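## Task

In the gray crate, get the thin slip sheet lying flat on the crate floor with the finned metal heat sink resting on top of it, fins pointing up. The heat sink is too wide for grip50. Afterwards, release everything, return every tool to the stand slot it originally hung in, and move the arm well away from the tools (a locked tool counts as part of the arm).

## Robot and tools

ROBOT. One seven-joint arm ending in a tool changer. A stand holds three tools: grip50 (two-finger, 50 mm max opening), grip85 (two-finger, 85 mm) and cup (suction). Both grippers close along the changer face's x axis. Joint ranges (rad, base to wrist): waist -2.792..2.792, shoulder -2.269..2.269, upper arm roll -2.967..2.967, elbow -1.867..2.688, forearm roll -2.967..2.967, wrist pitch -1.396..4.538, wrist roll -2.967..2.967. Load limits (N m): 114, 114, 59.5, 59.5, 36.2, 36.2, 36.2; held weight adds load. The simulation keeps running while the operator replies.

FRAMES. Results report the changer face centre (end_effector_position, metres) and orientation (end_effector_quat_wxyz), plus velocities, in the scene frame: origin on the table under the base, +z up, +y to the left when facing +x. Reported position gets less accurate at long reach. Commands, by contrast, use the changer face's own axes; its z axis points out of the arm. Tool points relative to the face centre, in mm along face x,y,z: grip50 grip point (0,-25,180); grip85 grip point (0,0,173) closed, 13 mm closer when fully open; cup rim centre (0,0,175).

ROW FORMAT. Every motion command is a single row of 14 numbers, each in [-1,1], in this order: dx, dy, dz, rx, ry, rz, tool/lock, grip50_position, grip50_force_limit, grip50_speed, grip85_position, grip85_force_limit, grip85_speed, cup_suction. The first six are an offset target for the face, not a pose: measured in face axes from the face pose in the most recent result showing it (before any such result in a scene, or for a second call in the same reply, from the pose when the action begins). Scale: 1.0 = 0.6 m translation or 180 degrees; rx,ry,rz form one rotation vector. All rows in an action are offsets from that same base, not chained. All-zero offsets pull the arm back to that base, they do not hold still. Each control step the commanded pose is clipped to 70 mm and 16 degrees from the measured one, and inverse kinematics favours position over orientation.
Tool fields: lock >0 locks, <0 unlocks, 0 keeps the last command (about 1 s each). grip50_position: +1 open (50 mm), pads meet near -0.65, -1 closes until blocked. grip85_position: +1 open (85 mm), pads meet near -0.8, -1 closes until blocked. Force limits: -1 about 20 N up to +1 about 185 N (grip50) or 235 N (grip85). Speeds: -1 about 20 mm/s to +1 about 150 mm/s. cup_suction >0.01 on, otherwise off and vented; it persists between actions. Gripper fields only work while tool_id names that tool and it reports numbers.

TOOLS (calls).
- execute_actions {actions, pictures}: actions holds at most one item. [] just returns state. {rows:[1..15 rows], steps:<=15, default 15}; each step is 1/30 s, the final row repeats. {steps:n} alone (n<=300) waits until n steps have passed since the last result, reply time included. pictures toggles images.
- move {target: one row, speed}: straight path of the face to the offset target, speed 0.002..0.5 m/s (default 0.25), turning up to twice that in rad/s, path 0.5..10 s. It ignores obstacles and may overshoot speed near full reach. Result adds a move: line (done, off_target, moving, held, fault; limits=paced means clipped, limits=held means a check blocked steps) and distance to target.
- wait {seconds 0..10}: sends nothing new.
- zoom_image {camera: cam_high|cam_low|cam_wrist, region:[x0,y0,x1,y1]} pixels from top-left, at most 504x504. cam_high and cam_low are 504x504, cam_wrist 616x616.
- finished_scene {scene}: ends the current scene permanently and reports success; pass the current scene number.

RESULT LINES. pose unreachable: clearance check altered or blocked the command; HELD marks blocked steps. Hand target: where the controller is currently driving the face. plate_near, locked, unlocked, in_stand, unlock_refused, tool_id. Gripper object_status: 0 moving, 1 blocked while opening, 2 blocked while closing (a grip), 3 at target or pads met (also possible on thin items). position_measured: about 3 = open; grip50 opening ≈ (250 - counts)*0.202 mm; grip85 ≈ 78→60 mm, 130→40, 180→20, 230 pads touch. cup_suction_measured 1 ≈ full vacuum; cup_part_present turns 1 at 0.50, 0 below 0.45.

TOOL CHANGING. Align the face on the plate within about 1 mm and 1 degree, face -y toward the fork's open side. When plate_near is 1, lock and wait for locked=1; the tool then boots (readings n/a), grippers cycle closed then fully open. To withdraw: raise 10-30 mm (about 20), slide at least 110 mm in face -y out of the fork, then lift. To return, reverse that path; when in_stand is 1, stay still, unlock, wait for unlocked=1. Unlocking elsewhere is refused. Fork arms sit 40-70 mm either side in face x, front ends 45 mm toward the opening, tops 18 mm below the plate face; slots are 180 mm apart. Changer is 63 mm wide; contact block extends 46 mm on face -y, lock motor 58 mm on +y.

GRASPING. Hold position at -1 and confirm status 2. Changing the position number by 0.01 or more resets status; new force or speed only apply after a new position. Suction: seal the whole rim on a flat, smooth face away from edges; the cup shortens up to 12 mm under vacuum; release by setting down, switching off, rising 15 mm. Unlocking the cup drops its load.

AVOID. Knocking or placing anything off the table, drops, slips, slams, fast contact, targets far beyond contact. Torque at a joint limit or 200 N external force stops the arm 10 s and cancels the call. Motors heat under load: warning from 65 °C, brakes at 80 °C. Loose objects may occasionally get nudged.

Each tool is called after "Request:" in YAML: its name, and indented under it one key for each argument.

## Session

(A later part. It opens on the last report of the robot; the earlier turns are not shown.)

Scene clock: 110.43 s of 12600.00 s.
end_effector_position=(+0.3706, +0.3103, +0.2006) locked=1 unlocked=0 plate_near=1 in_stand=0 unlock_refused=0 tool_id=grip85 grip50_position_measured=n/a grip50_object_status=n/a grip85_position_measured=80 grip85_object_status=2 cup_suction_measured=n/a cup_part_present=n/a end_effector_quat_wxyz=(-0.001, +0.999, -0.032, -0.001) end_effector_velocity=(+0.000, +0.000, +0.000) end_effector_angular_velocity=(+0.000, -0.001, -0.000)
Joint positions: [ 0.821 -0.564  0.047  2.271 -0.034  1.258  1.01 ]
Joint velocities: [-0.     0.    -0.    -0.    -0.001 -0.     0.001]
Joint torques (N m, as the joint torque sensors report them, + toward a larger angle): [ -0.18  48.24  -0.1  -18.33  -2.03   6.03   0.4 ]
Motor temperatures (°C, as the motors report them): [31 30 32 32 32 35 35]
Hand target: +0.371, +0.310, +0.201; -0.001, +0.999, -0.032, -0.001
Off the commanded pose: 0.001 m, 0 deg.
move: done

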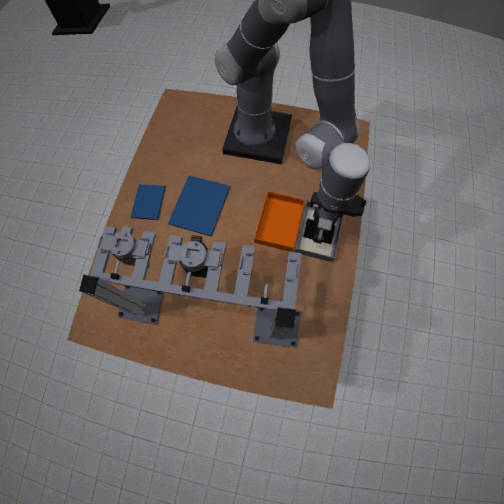

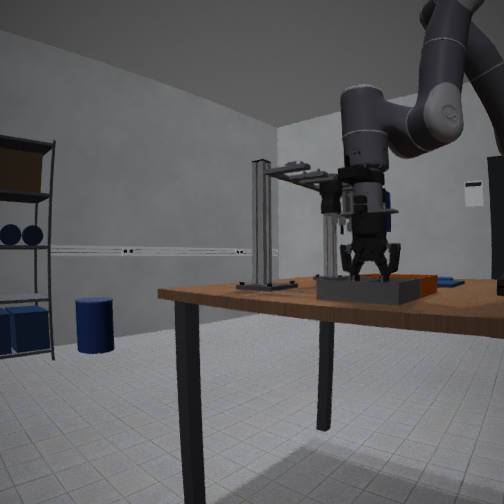

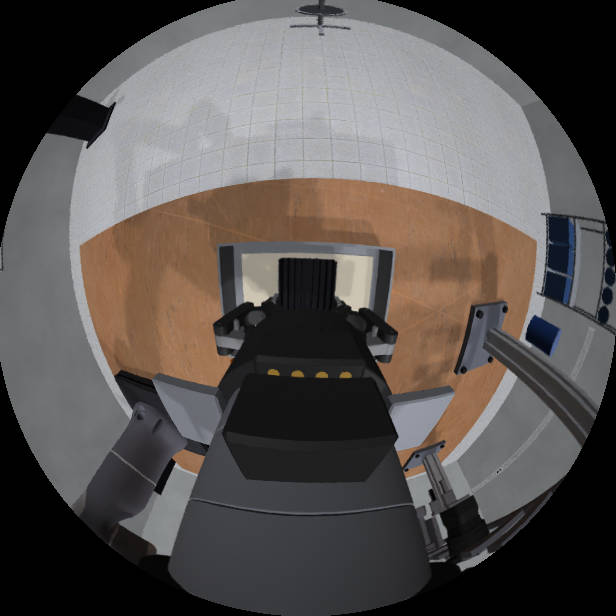

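Request:
move:
  target: [0,0,0,0,0,0,0,0,0,0,1,-0.4,0,0]

Request:
move:
  target: [0,0,-0.1,0,0,0,0,0,0,0,1,0,0,0]
  speed: 0.2

Request:
move:
  target: [0.1915,0.224,-0.201,0,0,-0.5365,0,0,0,0,1,0,0,0]
  speed: 0.4

Request:
move:
  target: [0,0.25,0,0,0,0,0,0,0,0,1,0,0,0]
  speed: 0.1

Scene clock: 112.40 s of 12600.00 s.
end_effector_position=(+0.3706, +0.3103, +0.2006) locked=1 unlocked=0 plate_near=1 in_stand=0 unlock_refused=0 tool_id=grip85 grip50_position_measured=n/a grip50_object_status=n/a grip85_position_measured=3 grip85_object_status=3 cup_suction_measured=n/a cup_part_present=n/a end_effector_quat_wxyz=(-0.000, +0.999, -0.032, -0.001) end_effector_velocity=(-0.000, +0.000, -0.000) end_effector_angular_velocity=(+0.000, -0.000, -0.000)
Joint positions: [ 0.821 -0.564  0.047  2.271 -0.034  1.258  1.01 ]
Joint velocities: [ 0. -0.  0. -0.  0. -0.  0.]
Joint torques (N m, as the joint torque sensors report them, + toward a larger angle): [ -1.28  46.85   0.83 -18.21  -1.72   5.76  -0.1 ]
Motor temperatures (°C, as the motors report them): [31 30 32 32 32 35 35]
Hand target: +0.371, +0.310, +0.201; -0.001, +0.999, -0.032, -0.001
Off the commanded pose: 0.000 m, 0 deg.
move: done

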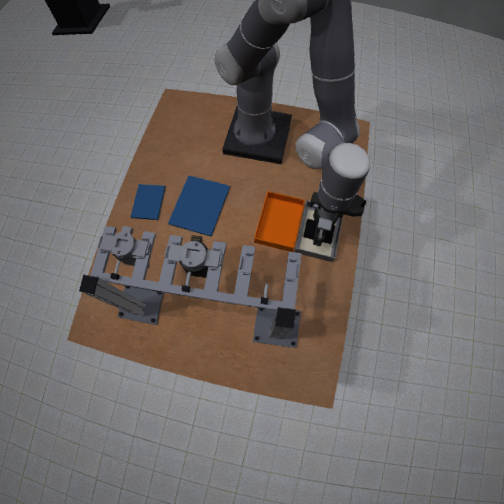

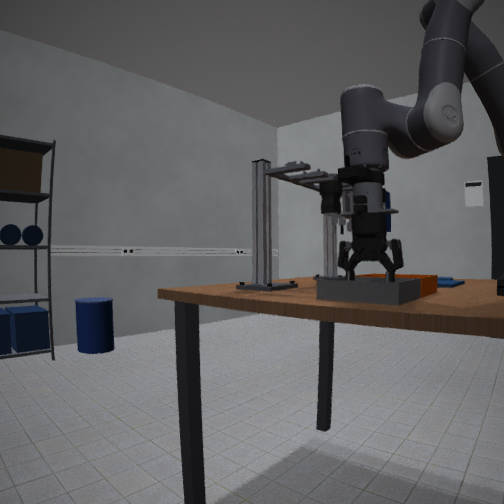

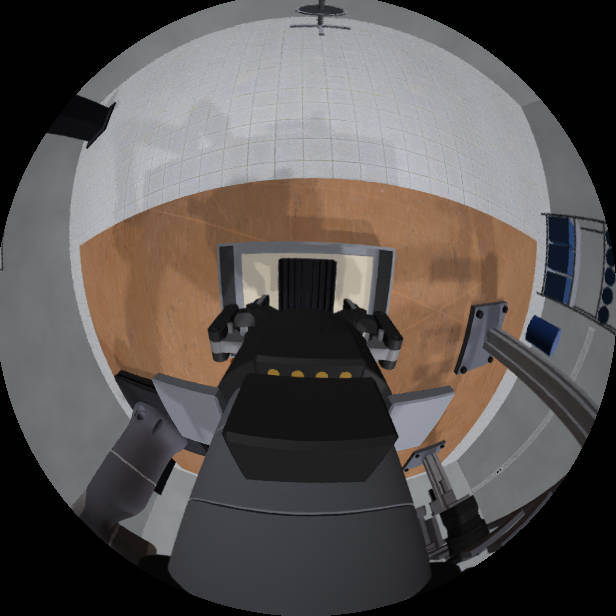

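Scene clock: 113.13 s of 12600.00 s.
end_effector_position=(+0.3707, +0.3103, +0.2609) locked=1 unlocked=0 plate_near=1 in_stand=0 unlock_refused=0 tool_id=grip85 grip50_position_measured=n/a grip50_object_status=n/a grip85_position_measured=3 grip85_object_status=3 cup_suction_measured=n/a cup_part_present=n/a end_effector_quat_wxyz=(-0.000, +0.999, -0.032, -0.001) end_effector_velocity=(-0.000, -0.000, -0.000) end_effector_angular_velocity=(-0.001, +0.000, -0.000)
Joint positions: [ 0.803 -0.401  0.067  2.268 -0.025  1.092  1.004]
Joint velocities: [ 0.    -0.001  0.     0.    -0.    -0.     0.001]
Joint torques (N m, as the joint torque sensors report them, + toward a larger angle): [ -2.39  42.1    1.75 -22.73  -2.16   6.25  -0.08]
Motor temperatures (°C, as the motors report them): [31 30 32 32 32 35 35]
Hand target: +0.371, +0.310, +0.261; -0.000, +0.999, -0.032, -0.001
Off the commanded pose: 0.000 m, 0 deg.
move: done

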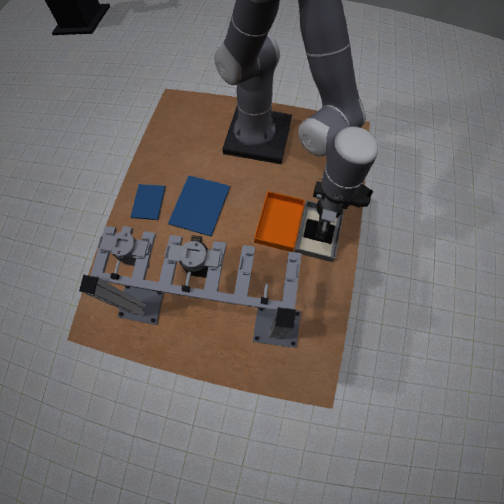

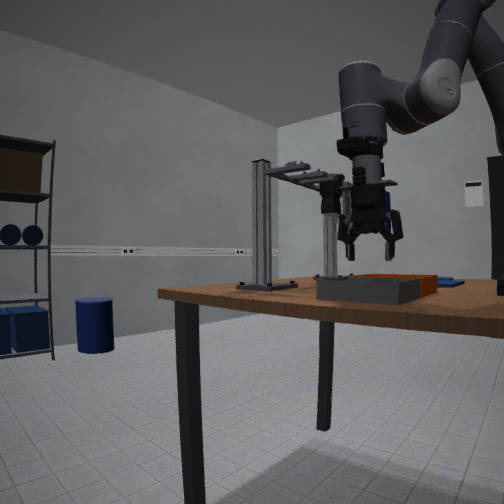

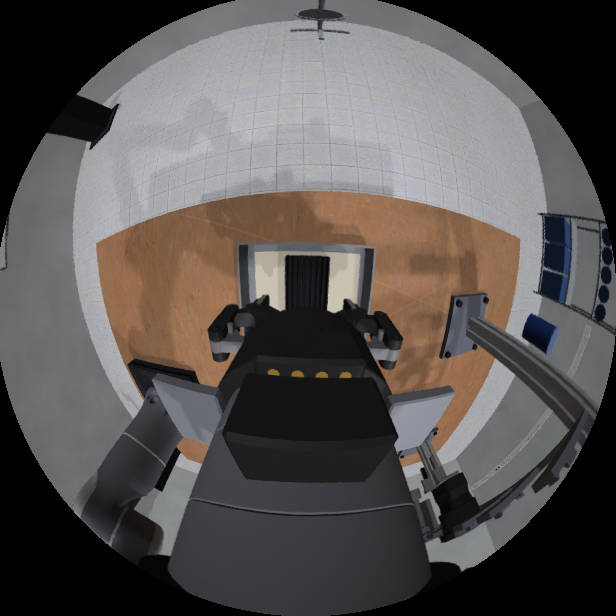

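Scene clock: 115.63 s of 12600.00 s.
end_effector_position=(+0.4774, +0.1683, +0.3819) locked=1 unlocked=0 plate_near=1 in_stand=0 unlock_refused=0 tool_id=grip85 grip50_position_measured=n/a grip50_object_status=n/a grip85_position_measured=3 grip85_object_status=3 cup_suction_measured=n/a cup_part_present=n/a end_effector_quat_wxyz=(-0.000, +0.689, +0.725, +0.000) end_effector_velocity=(-0.000, -0.000, -0.000) end_effector_angular_velocity=(-0.000, +0.000, +0.001)
Joint positions: [ 0.302 -0.208  0.206  2.098 -0.042  0.72  -1.037]
Joint velocities: [ 0.    -0.     0.     0.     0.     0.    -0.001]
Joint torques (N m, as the joint torque sensors report them, + toward a larger angle): [  1.37  40.77   2.58 -31.52  -3.86   5.7    0.6 ]
Motor temperatures (°C, as the motors report them): [31 30 32 32 32 35 35]
Hand target: +0.477, +0.168, +0.382; -0.001, +0.689, +0.725, -0.000
Off the commanded pose: 0.001 m, 0 deg.
move: done

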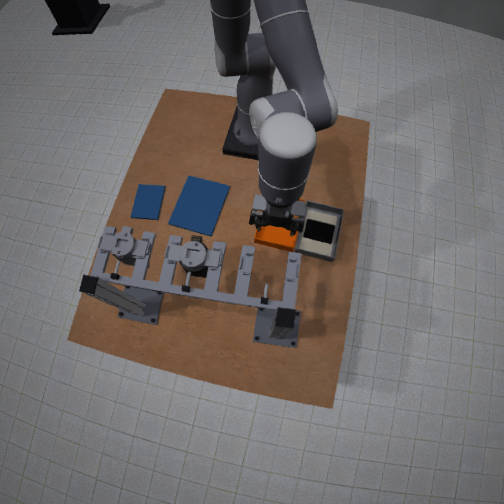

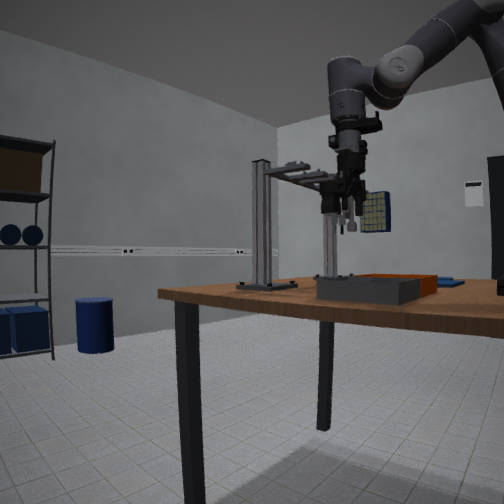

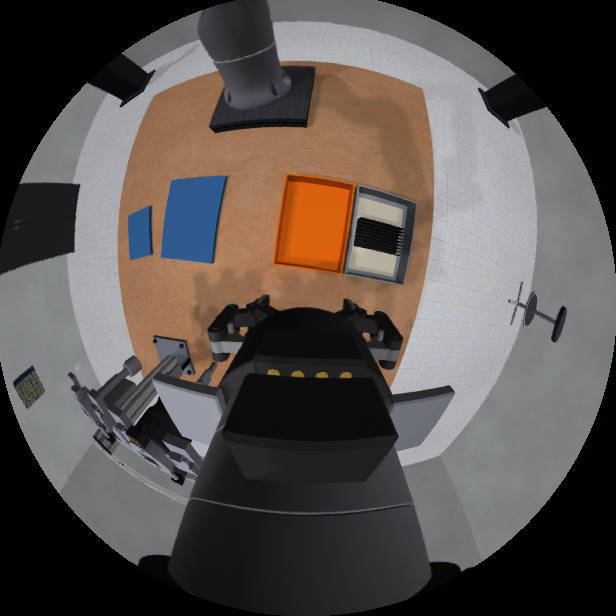

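Scene clock: 117.43 s of 12600.00 s.
end_effector_position=(+0.6272, +0.1755, +0.3816) locked=1 unlocked=0 plate_near=1 in_stand=0 unlock_refused=0 tool_id=grip85 grip50_position_measured=n/a grip50_object_status=n/a grip85_position_measured=3 grip85_object_status=3 cup_suction_measured=n/a cup_part_present=n/a end_effector_quat_wxyz=(-0.001, +0.689, +0.725, +0.000) end_effector_velocity=(-0.000, -0.000, +0.001) end_effector_angular_velocity=(+0.000, -0.001, -0.001)
Joint positions: [ 0.283 -0.512  0.128  1.652 -0.062  0.578 -1.14 ]
Joint velocities: [-0.     0.001  0.     0.     0.     0.     0.001]
Joint torques (N m, as the joint torque sensors report them, + toward a larger angle): [  0.46  61.02   3.62 -33.77  -4.43   5.38   0.13]
Motor temperatures (°C, as the motors report them): [31 30 32 32 32 35 35]
Hand target: +0.627, +0.176, +0.382; -0.001, +0.689, +0.725, +0.000
Off the commanded pose: 0.000 m, 0 deg.
move: done

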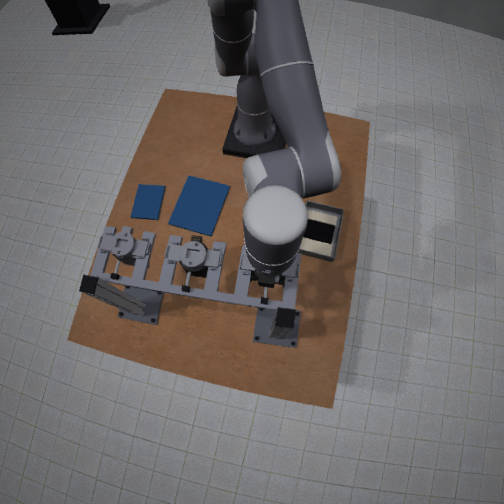

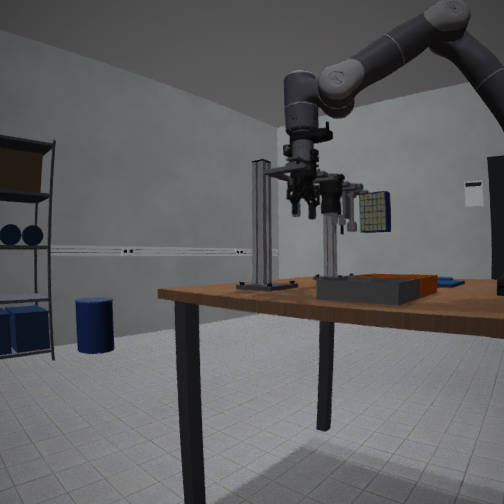

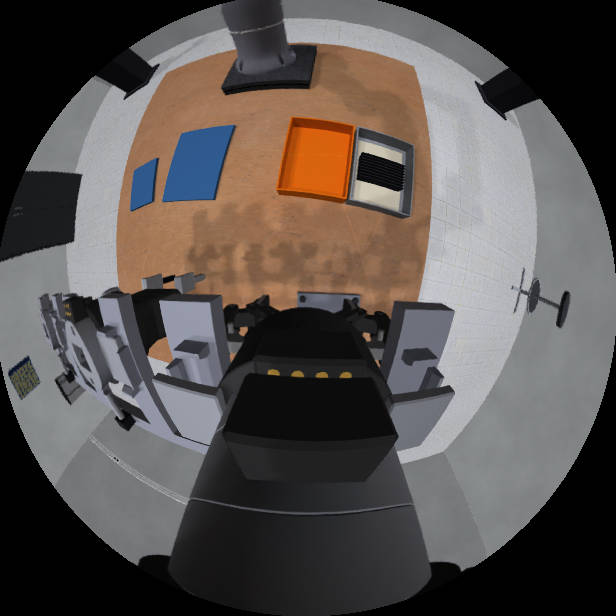

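Request:
move:
  target: [0,0,0.034,0,0,0,0,0,0,0,1,0,0,0]
  speed: 0.02

Request:
move:
  target: [0,0,0,0,0,0,-1,0,0,0,1,0,0,0]

Request:
execute_actions:
  actions:
    - {"steps":21}
  pictures: false

Request:
move:
  target: [0,0,-0.04,0,0,0,0,0,0,0,1,0,0,0]
  speed: 0.05

Request:
move:
  target: [0,-0.4,0,0,0,0,0,0,0,0,1,0,0,0]

Scene clock: 120.27 s of 12600.00 s.
end_effector_position=(+0.6270, +0.1757, +0.3617) locked=1 unlocked=0 plate_near=1 in_stand=1 unlock_refused=0 tool_id=grip85 grip50_position_measured=n/a grip50_object_status=n/a grip85_position_measured=3 grip85_object_status=3 cup_suction_measured=n/a cup_part_present=n/a end_effector_quat_wxyz=(-0.001, +0.689, +0.725, +0.000) end_effector_velocity=(-0.000, +0.000, -0.000) end_effector_angular_velocity=(-0.000, +0.000, +0.000)
Joint positions: [ 0.285 -0.537  0.125  1.672 -0.066  0.623 -1.138]
Joint velocities: [ 0.  0.  0.  0. -0. -0. -0.]
Joint torques (N m, as the joint torque sensors report them, + toward a larger angle): [ -0.18  51.85   0.09 -34.11  -5.13   6.79   0.84]
Motor temperatures (°C, as the motors report them): [31 30 32 32 32 35 35]
Hand target: +0.627, +0.175, +0.361; -0.001, +0.689, +0.725, +0.000
Off the commanded pose: 0.001 m, 0 deg.
move: done

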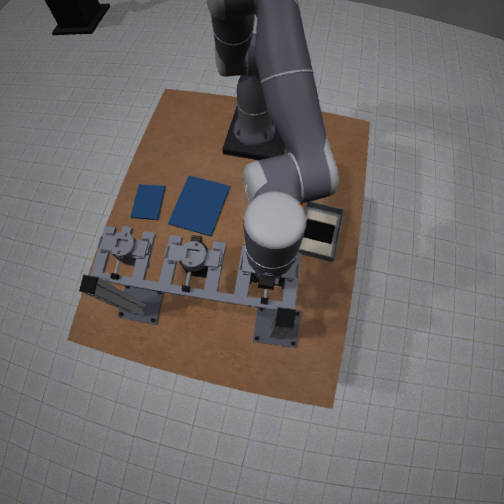

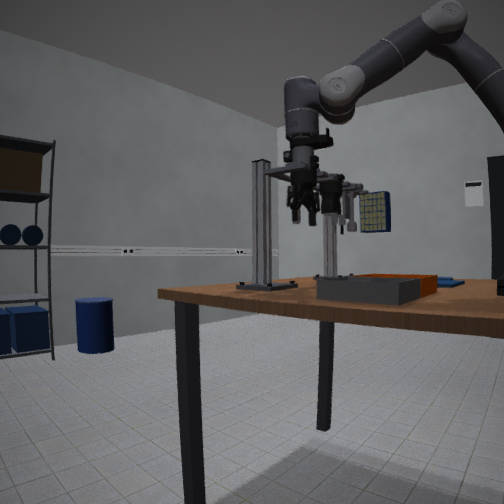

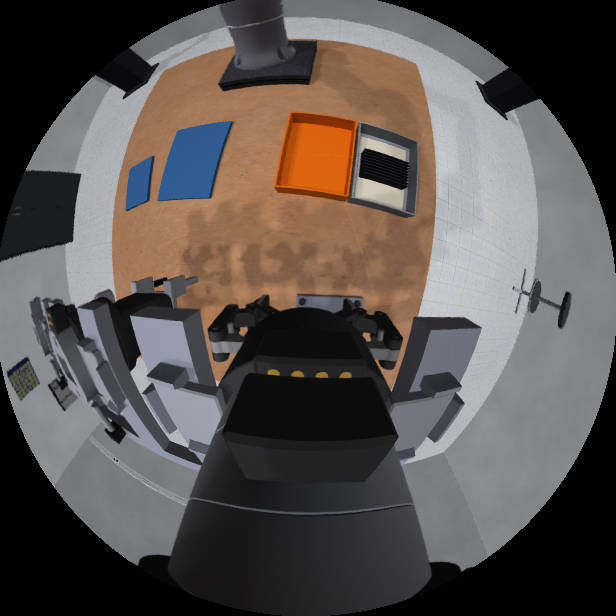

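Scene clock: 120.77 s of 12600.00 s.
end_effector_position=(+0.6268, +0.1757, +0.3617) locked=0 unlocked=0 plate_near=1 in_stand=1 unlock_refused=0 tool_id=none grip50_position_measured=n/a grip50_object_status=n/a grip85_position_measured=n/a grip85_object_status=n/a cup_suction_measured=n/a cup_part_present=n/a end_effector_quat_wxyz=(-0.001, +0.689, +0.725, +0.000) end_effector_velocity=(-0.000, -0.000, -0.000) end_effector_angular_velocity=(+0.000, +0.001, -0.000)
Joint positions: [ 0.285 -0.537  0.125  1.672 -0.066  0.623 -1.138]
Joint velocities: [-0.    -0.     0.     0.     0.001 -0.    -0.   ]
Joint torques (N m, as the joint torque sensors report them, + toward a larger angle): [ -1.23  51.15   1.73 -29.02  -3.95   4.64   0.13]
Motor temperatures (°C, as the motors report them): [31 30 32 32 32 35 35]
Hand target: +0.627, +0.176, +0.362; -0.001, +0.689, +0.725, +0.000
Off the commanded pose: 0.000 m, 0 deg.
move: done

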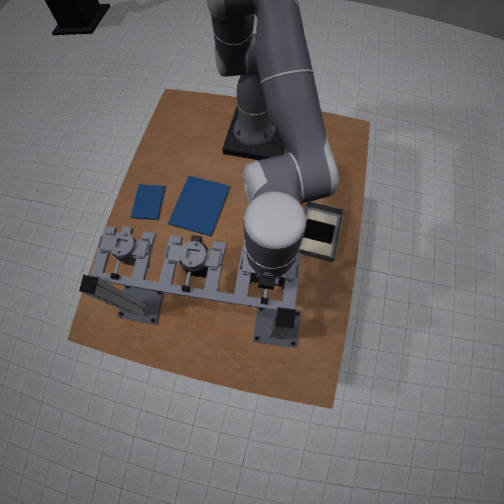

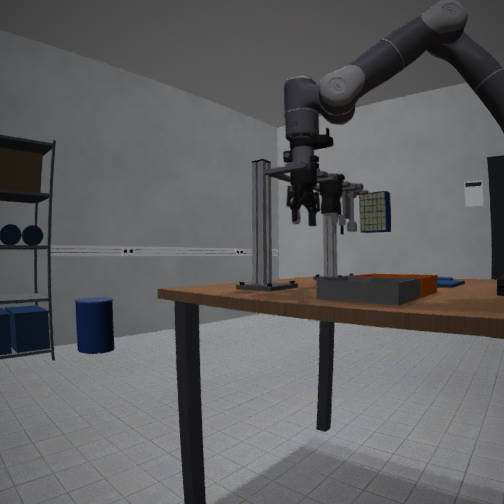

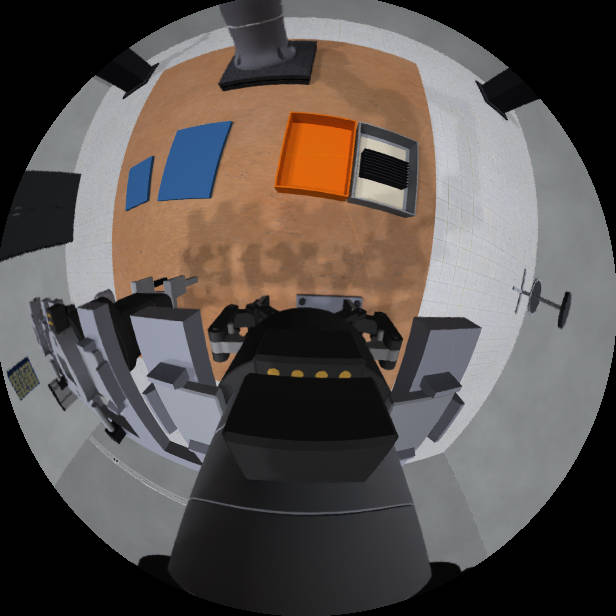

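Scene clock: 121.47 s of 12600.00 s.
end_effector_position=(+0.6268, +0.1757, +0.3617) locked=0 unlocked=1 plate_near=1 in_stand=1 unlock_refused=0 tool_id=none grip50_position_measured=n/a grip50_object_status=n/a grip85_position_measured=n/a grip85_object_status=n/a cup_suction_measured=n/a cup_part_present=n/a end_effector_quat_wxyz=(-0.001, +0.689, +0.725, +0.000) end_effector_velocity=(-0.000, -0.000, -0.000) end_effector_angular_velocity=(-0.000, +0.000, -0.000)
Joint positions: [ 0.285 -0.537  0.125  1.672 -0.066  0.623 -1.138]
Joint velocities: [-0. -0.  0.  0. -0. -0. -0.]
Joint torques (N m, as the joint torque sensors report them, + toward a larger angle): [ -0.18  50.95   2.1  -29.5   -3.84   4.82   0.13]
Motor temperatures (°C, as the motors report them): [31 30 32 32 32 35 35]
Hand target: +0.627, +0.176, +0.362; -0.001, +0.689, +0.725, +0.000
Off the commanded pose: 0.000 m, 0 deg.
Steps of this call (steps 1 to 21: nothing new was sent). Readings (end_effector_position | what the end effector reports):
1: (+0.6268, +0.1757, +0.3617) | locked=0 unlocked=0 plate_near=1 in_stand=1 unlock_refused=0 tool_id=none grip50_position_measured=n/a grip50_object_status=n/a grip85_position_measured=n/a grip85_object_status=n/a cup_suction_measured=n/a cup_part_present=n/a
2: (+0.6268, +0.1757, +0.3617) | locked=0 unlocked=0 plate_near=1 in_stand=1 unlock_refused=0 tool_id=none grip50_position_measured=n/a grip50_object_status=n/a grip85_position_measured=n/a grip85_object_status=n/a cup_suction_measured=n/a cup_part_present=n/a
4: (+0.6268, +0.1757, +0.3617) | locked=0 unlocked=0 plate_near=1 in_stand=1 unlock_refused=0 tool_id=none grip50_position_measured=n/a grip50_object_status=n/a grip85_position_measured=n/a grip85_object_status=n/a cup_suction_measured=n/a cup_part_present=n/a
8: (+0.6268, +0.1757, +0.3617) | locked=0 unlocked=0 plate_near=1 in_stand=1 unlock_refused=0 tool_id=none grip50_position_measured=n/a grip50_object_status=n/a grip85_position_measured=n/a grip85_object_status=n/a cup_suction_measured=n/a cup_part_present=n/a
21: the state above

Scene clock: 122.17 s of 12600.00 s.
end_effector_position=(+0.6269, +0.1757, +0.3858) locked=0 unlocked=1 plate_near=0 in_stand=0 unlock_refused=0 tool_id=none grip50_position_measured=n/a grip50_object_status=n/a grip85_position_measured=n/a grip85_object_status=n/a cup_suction_measured=n/a cup_part_present=n/a end_effector_quat_wxyz=(-0.001, +0.689, +0.725, +0.000) end_effector_velocity=(-0.000, -0.000, -0.000) end_effector_angular_velocity=(+0.000, +0.000, -0.001)
Joint positions: [ 0.282 -0.507  0.129  1.649 -0.062  0.569 -1.14 ]
Joint velocities: [-0.     0.     0.     0.     0.001 -0.     0.   ]
Joint torques (N m, as the joint torque sensors report them, + toward a larger angle): [ -1.03  49.43   3.28 -27.84  -3.11   4.57  -0.14]
Motor temperatures (°C, as the motors report them): [31 30 32 32 32 35 35]
Hand target: +0.627, +0.176, +0.386; -0.001, +0.689, +0.725, +0.000
Off the commanded pose: 0.000 m, 0 deg.
move: done

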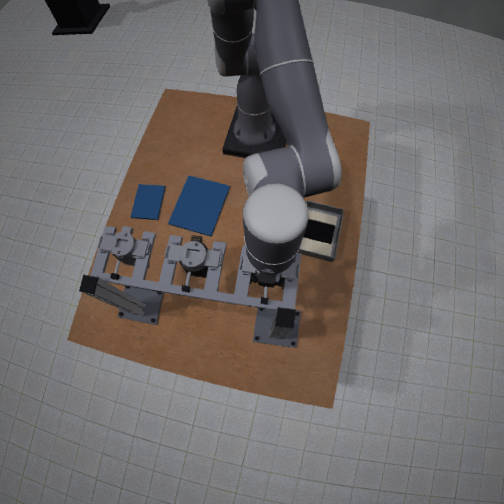

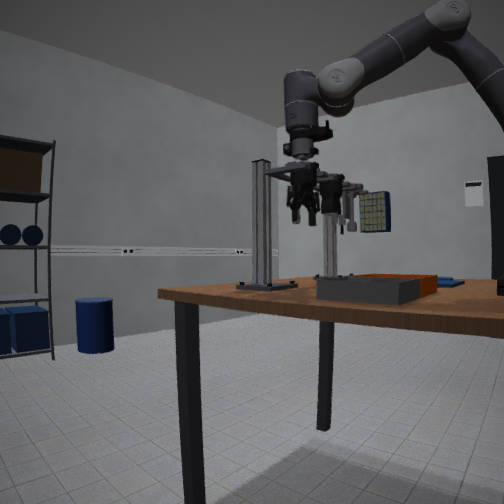

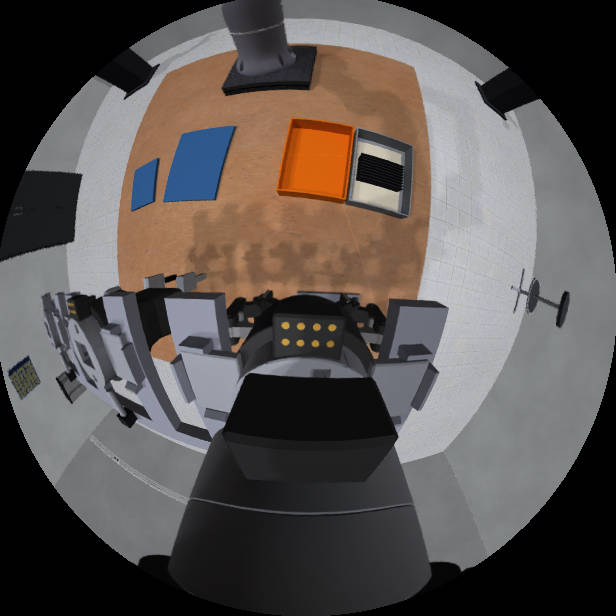

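Scene clock: 123.50 s of 12600.00 s.
end_effector_position=(+0.3870, +0.1639, +0.3862) locked=0 unlocked=1 plate_near=0 in_stand=0 unlock_refused=0 tool_id=none grip50_position_measured=n/a grip50_object_status=n/a grip85_position_measured=n/a grip85_object_status=n/a cup_suction_measured=n/a cup_part_present=n/a end_effector_quat_wxyz=(-0.000, +0.689, +0.725, +0.000) end_effector_velocity=(-0.000, -0.000, -0.000) end_effector_angular_velocity=(-0.000, +0.001, -0.000)
Joint positions: [ 0.315 -0.011  0.288  2.306  0.012  0.736 -0.975]
Joint velocities: [ 0.    -0.001 -0.     0.     0.001 -0.    -0.   ]
Joint torques (N m, as the joint torque sensors report them, + toward a larger angle): [ -0.8   25.38  -1.19 -26.45  -3.42   4.71  -0.29]
Motor temperatures (°C, as the motors report them): [31 30 32 32 32 35 35]
Hand target: +0.387, +0.164, +0.386; -0.000, +0.689, +0.725, +0.000
Off the commanded pose: 0.001 m, 0 deg.
move: done

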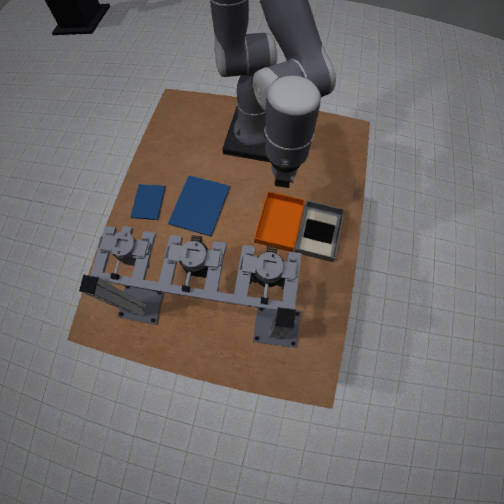

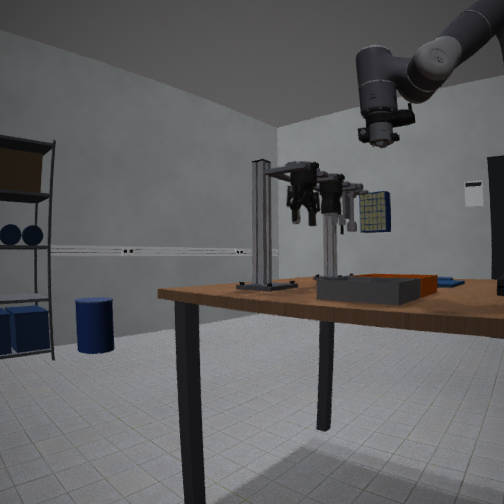

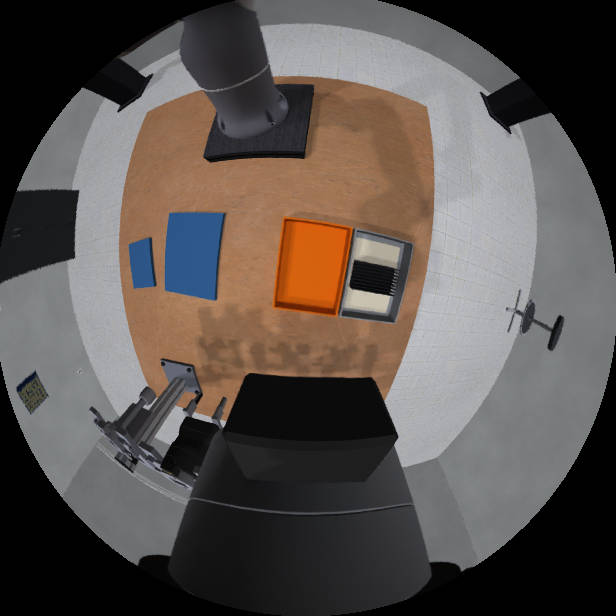

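Request:
finished_scene:
  scene: 1

The scene is finished: the task was done.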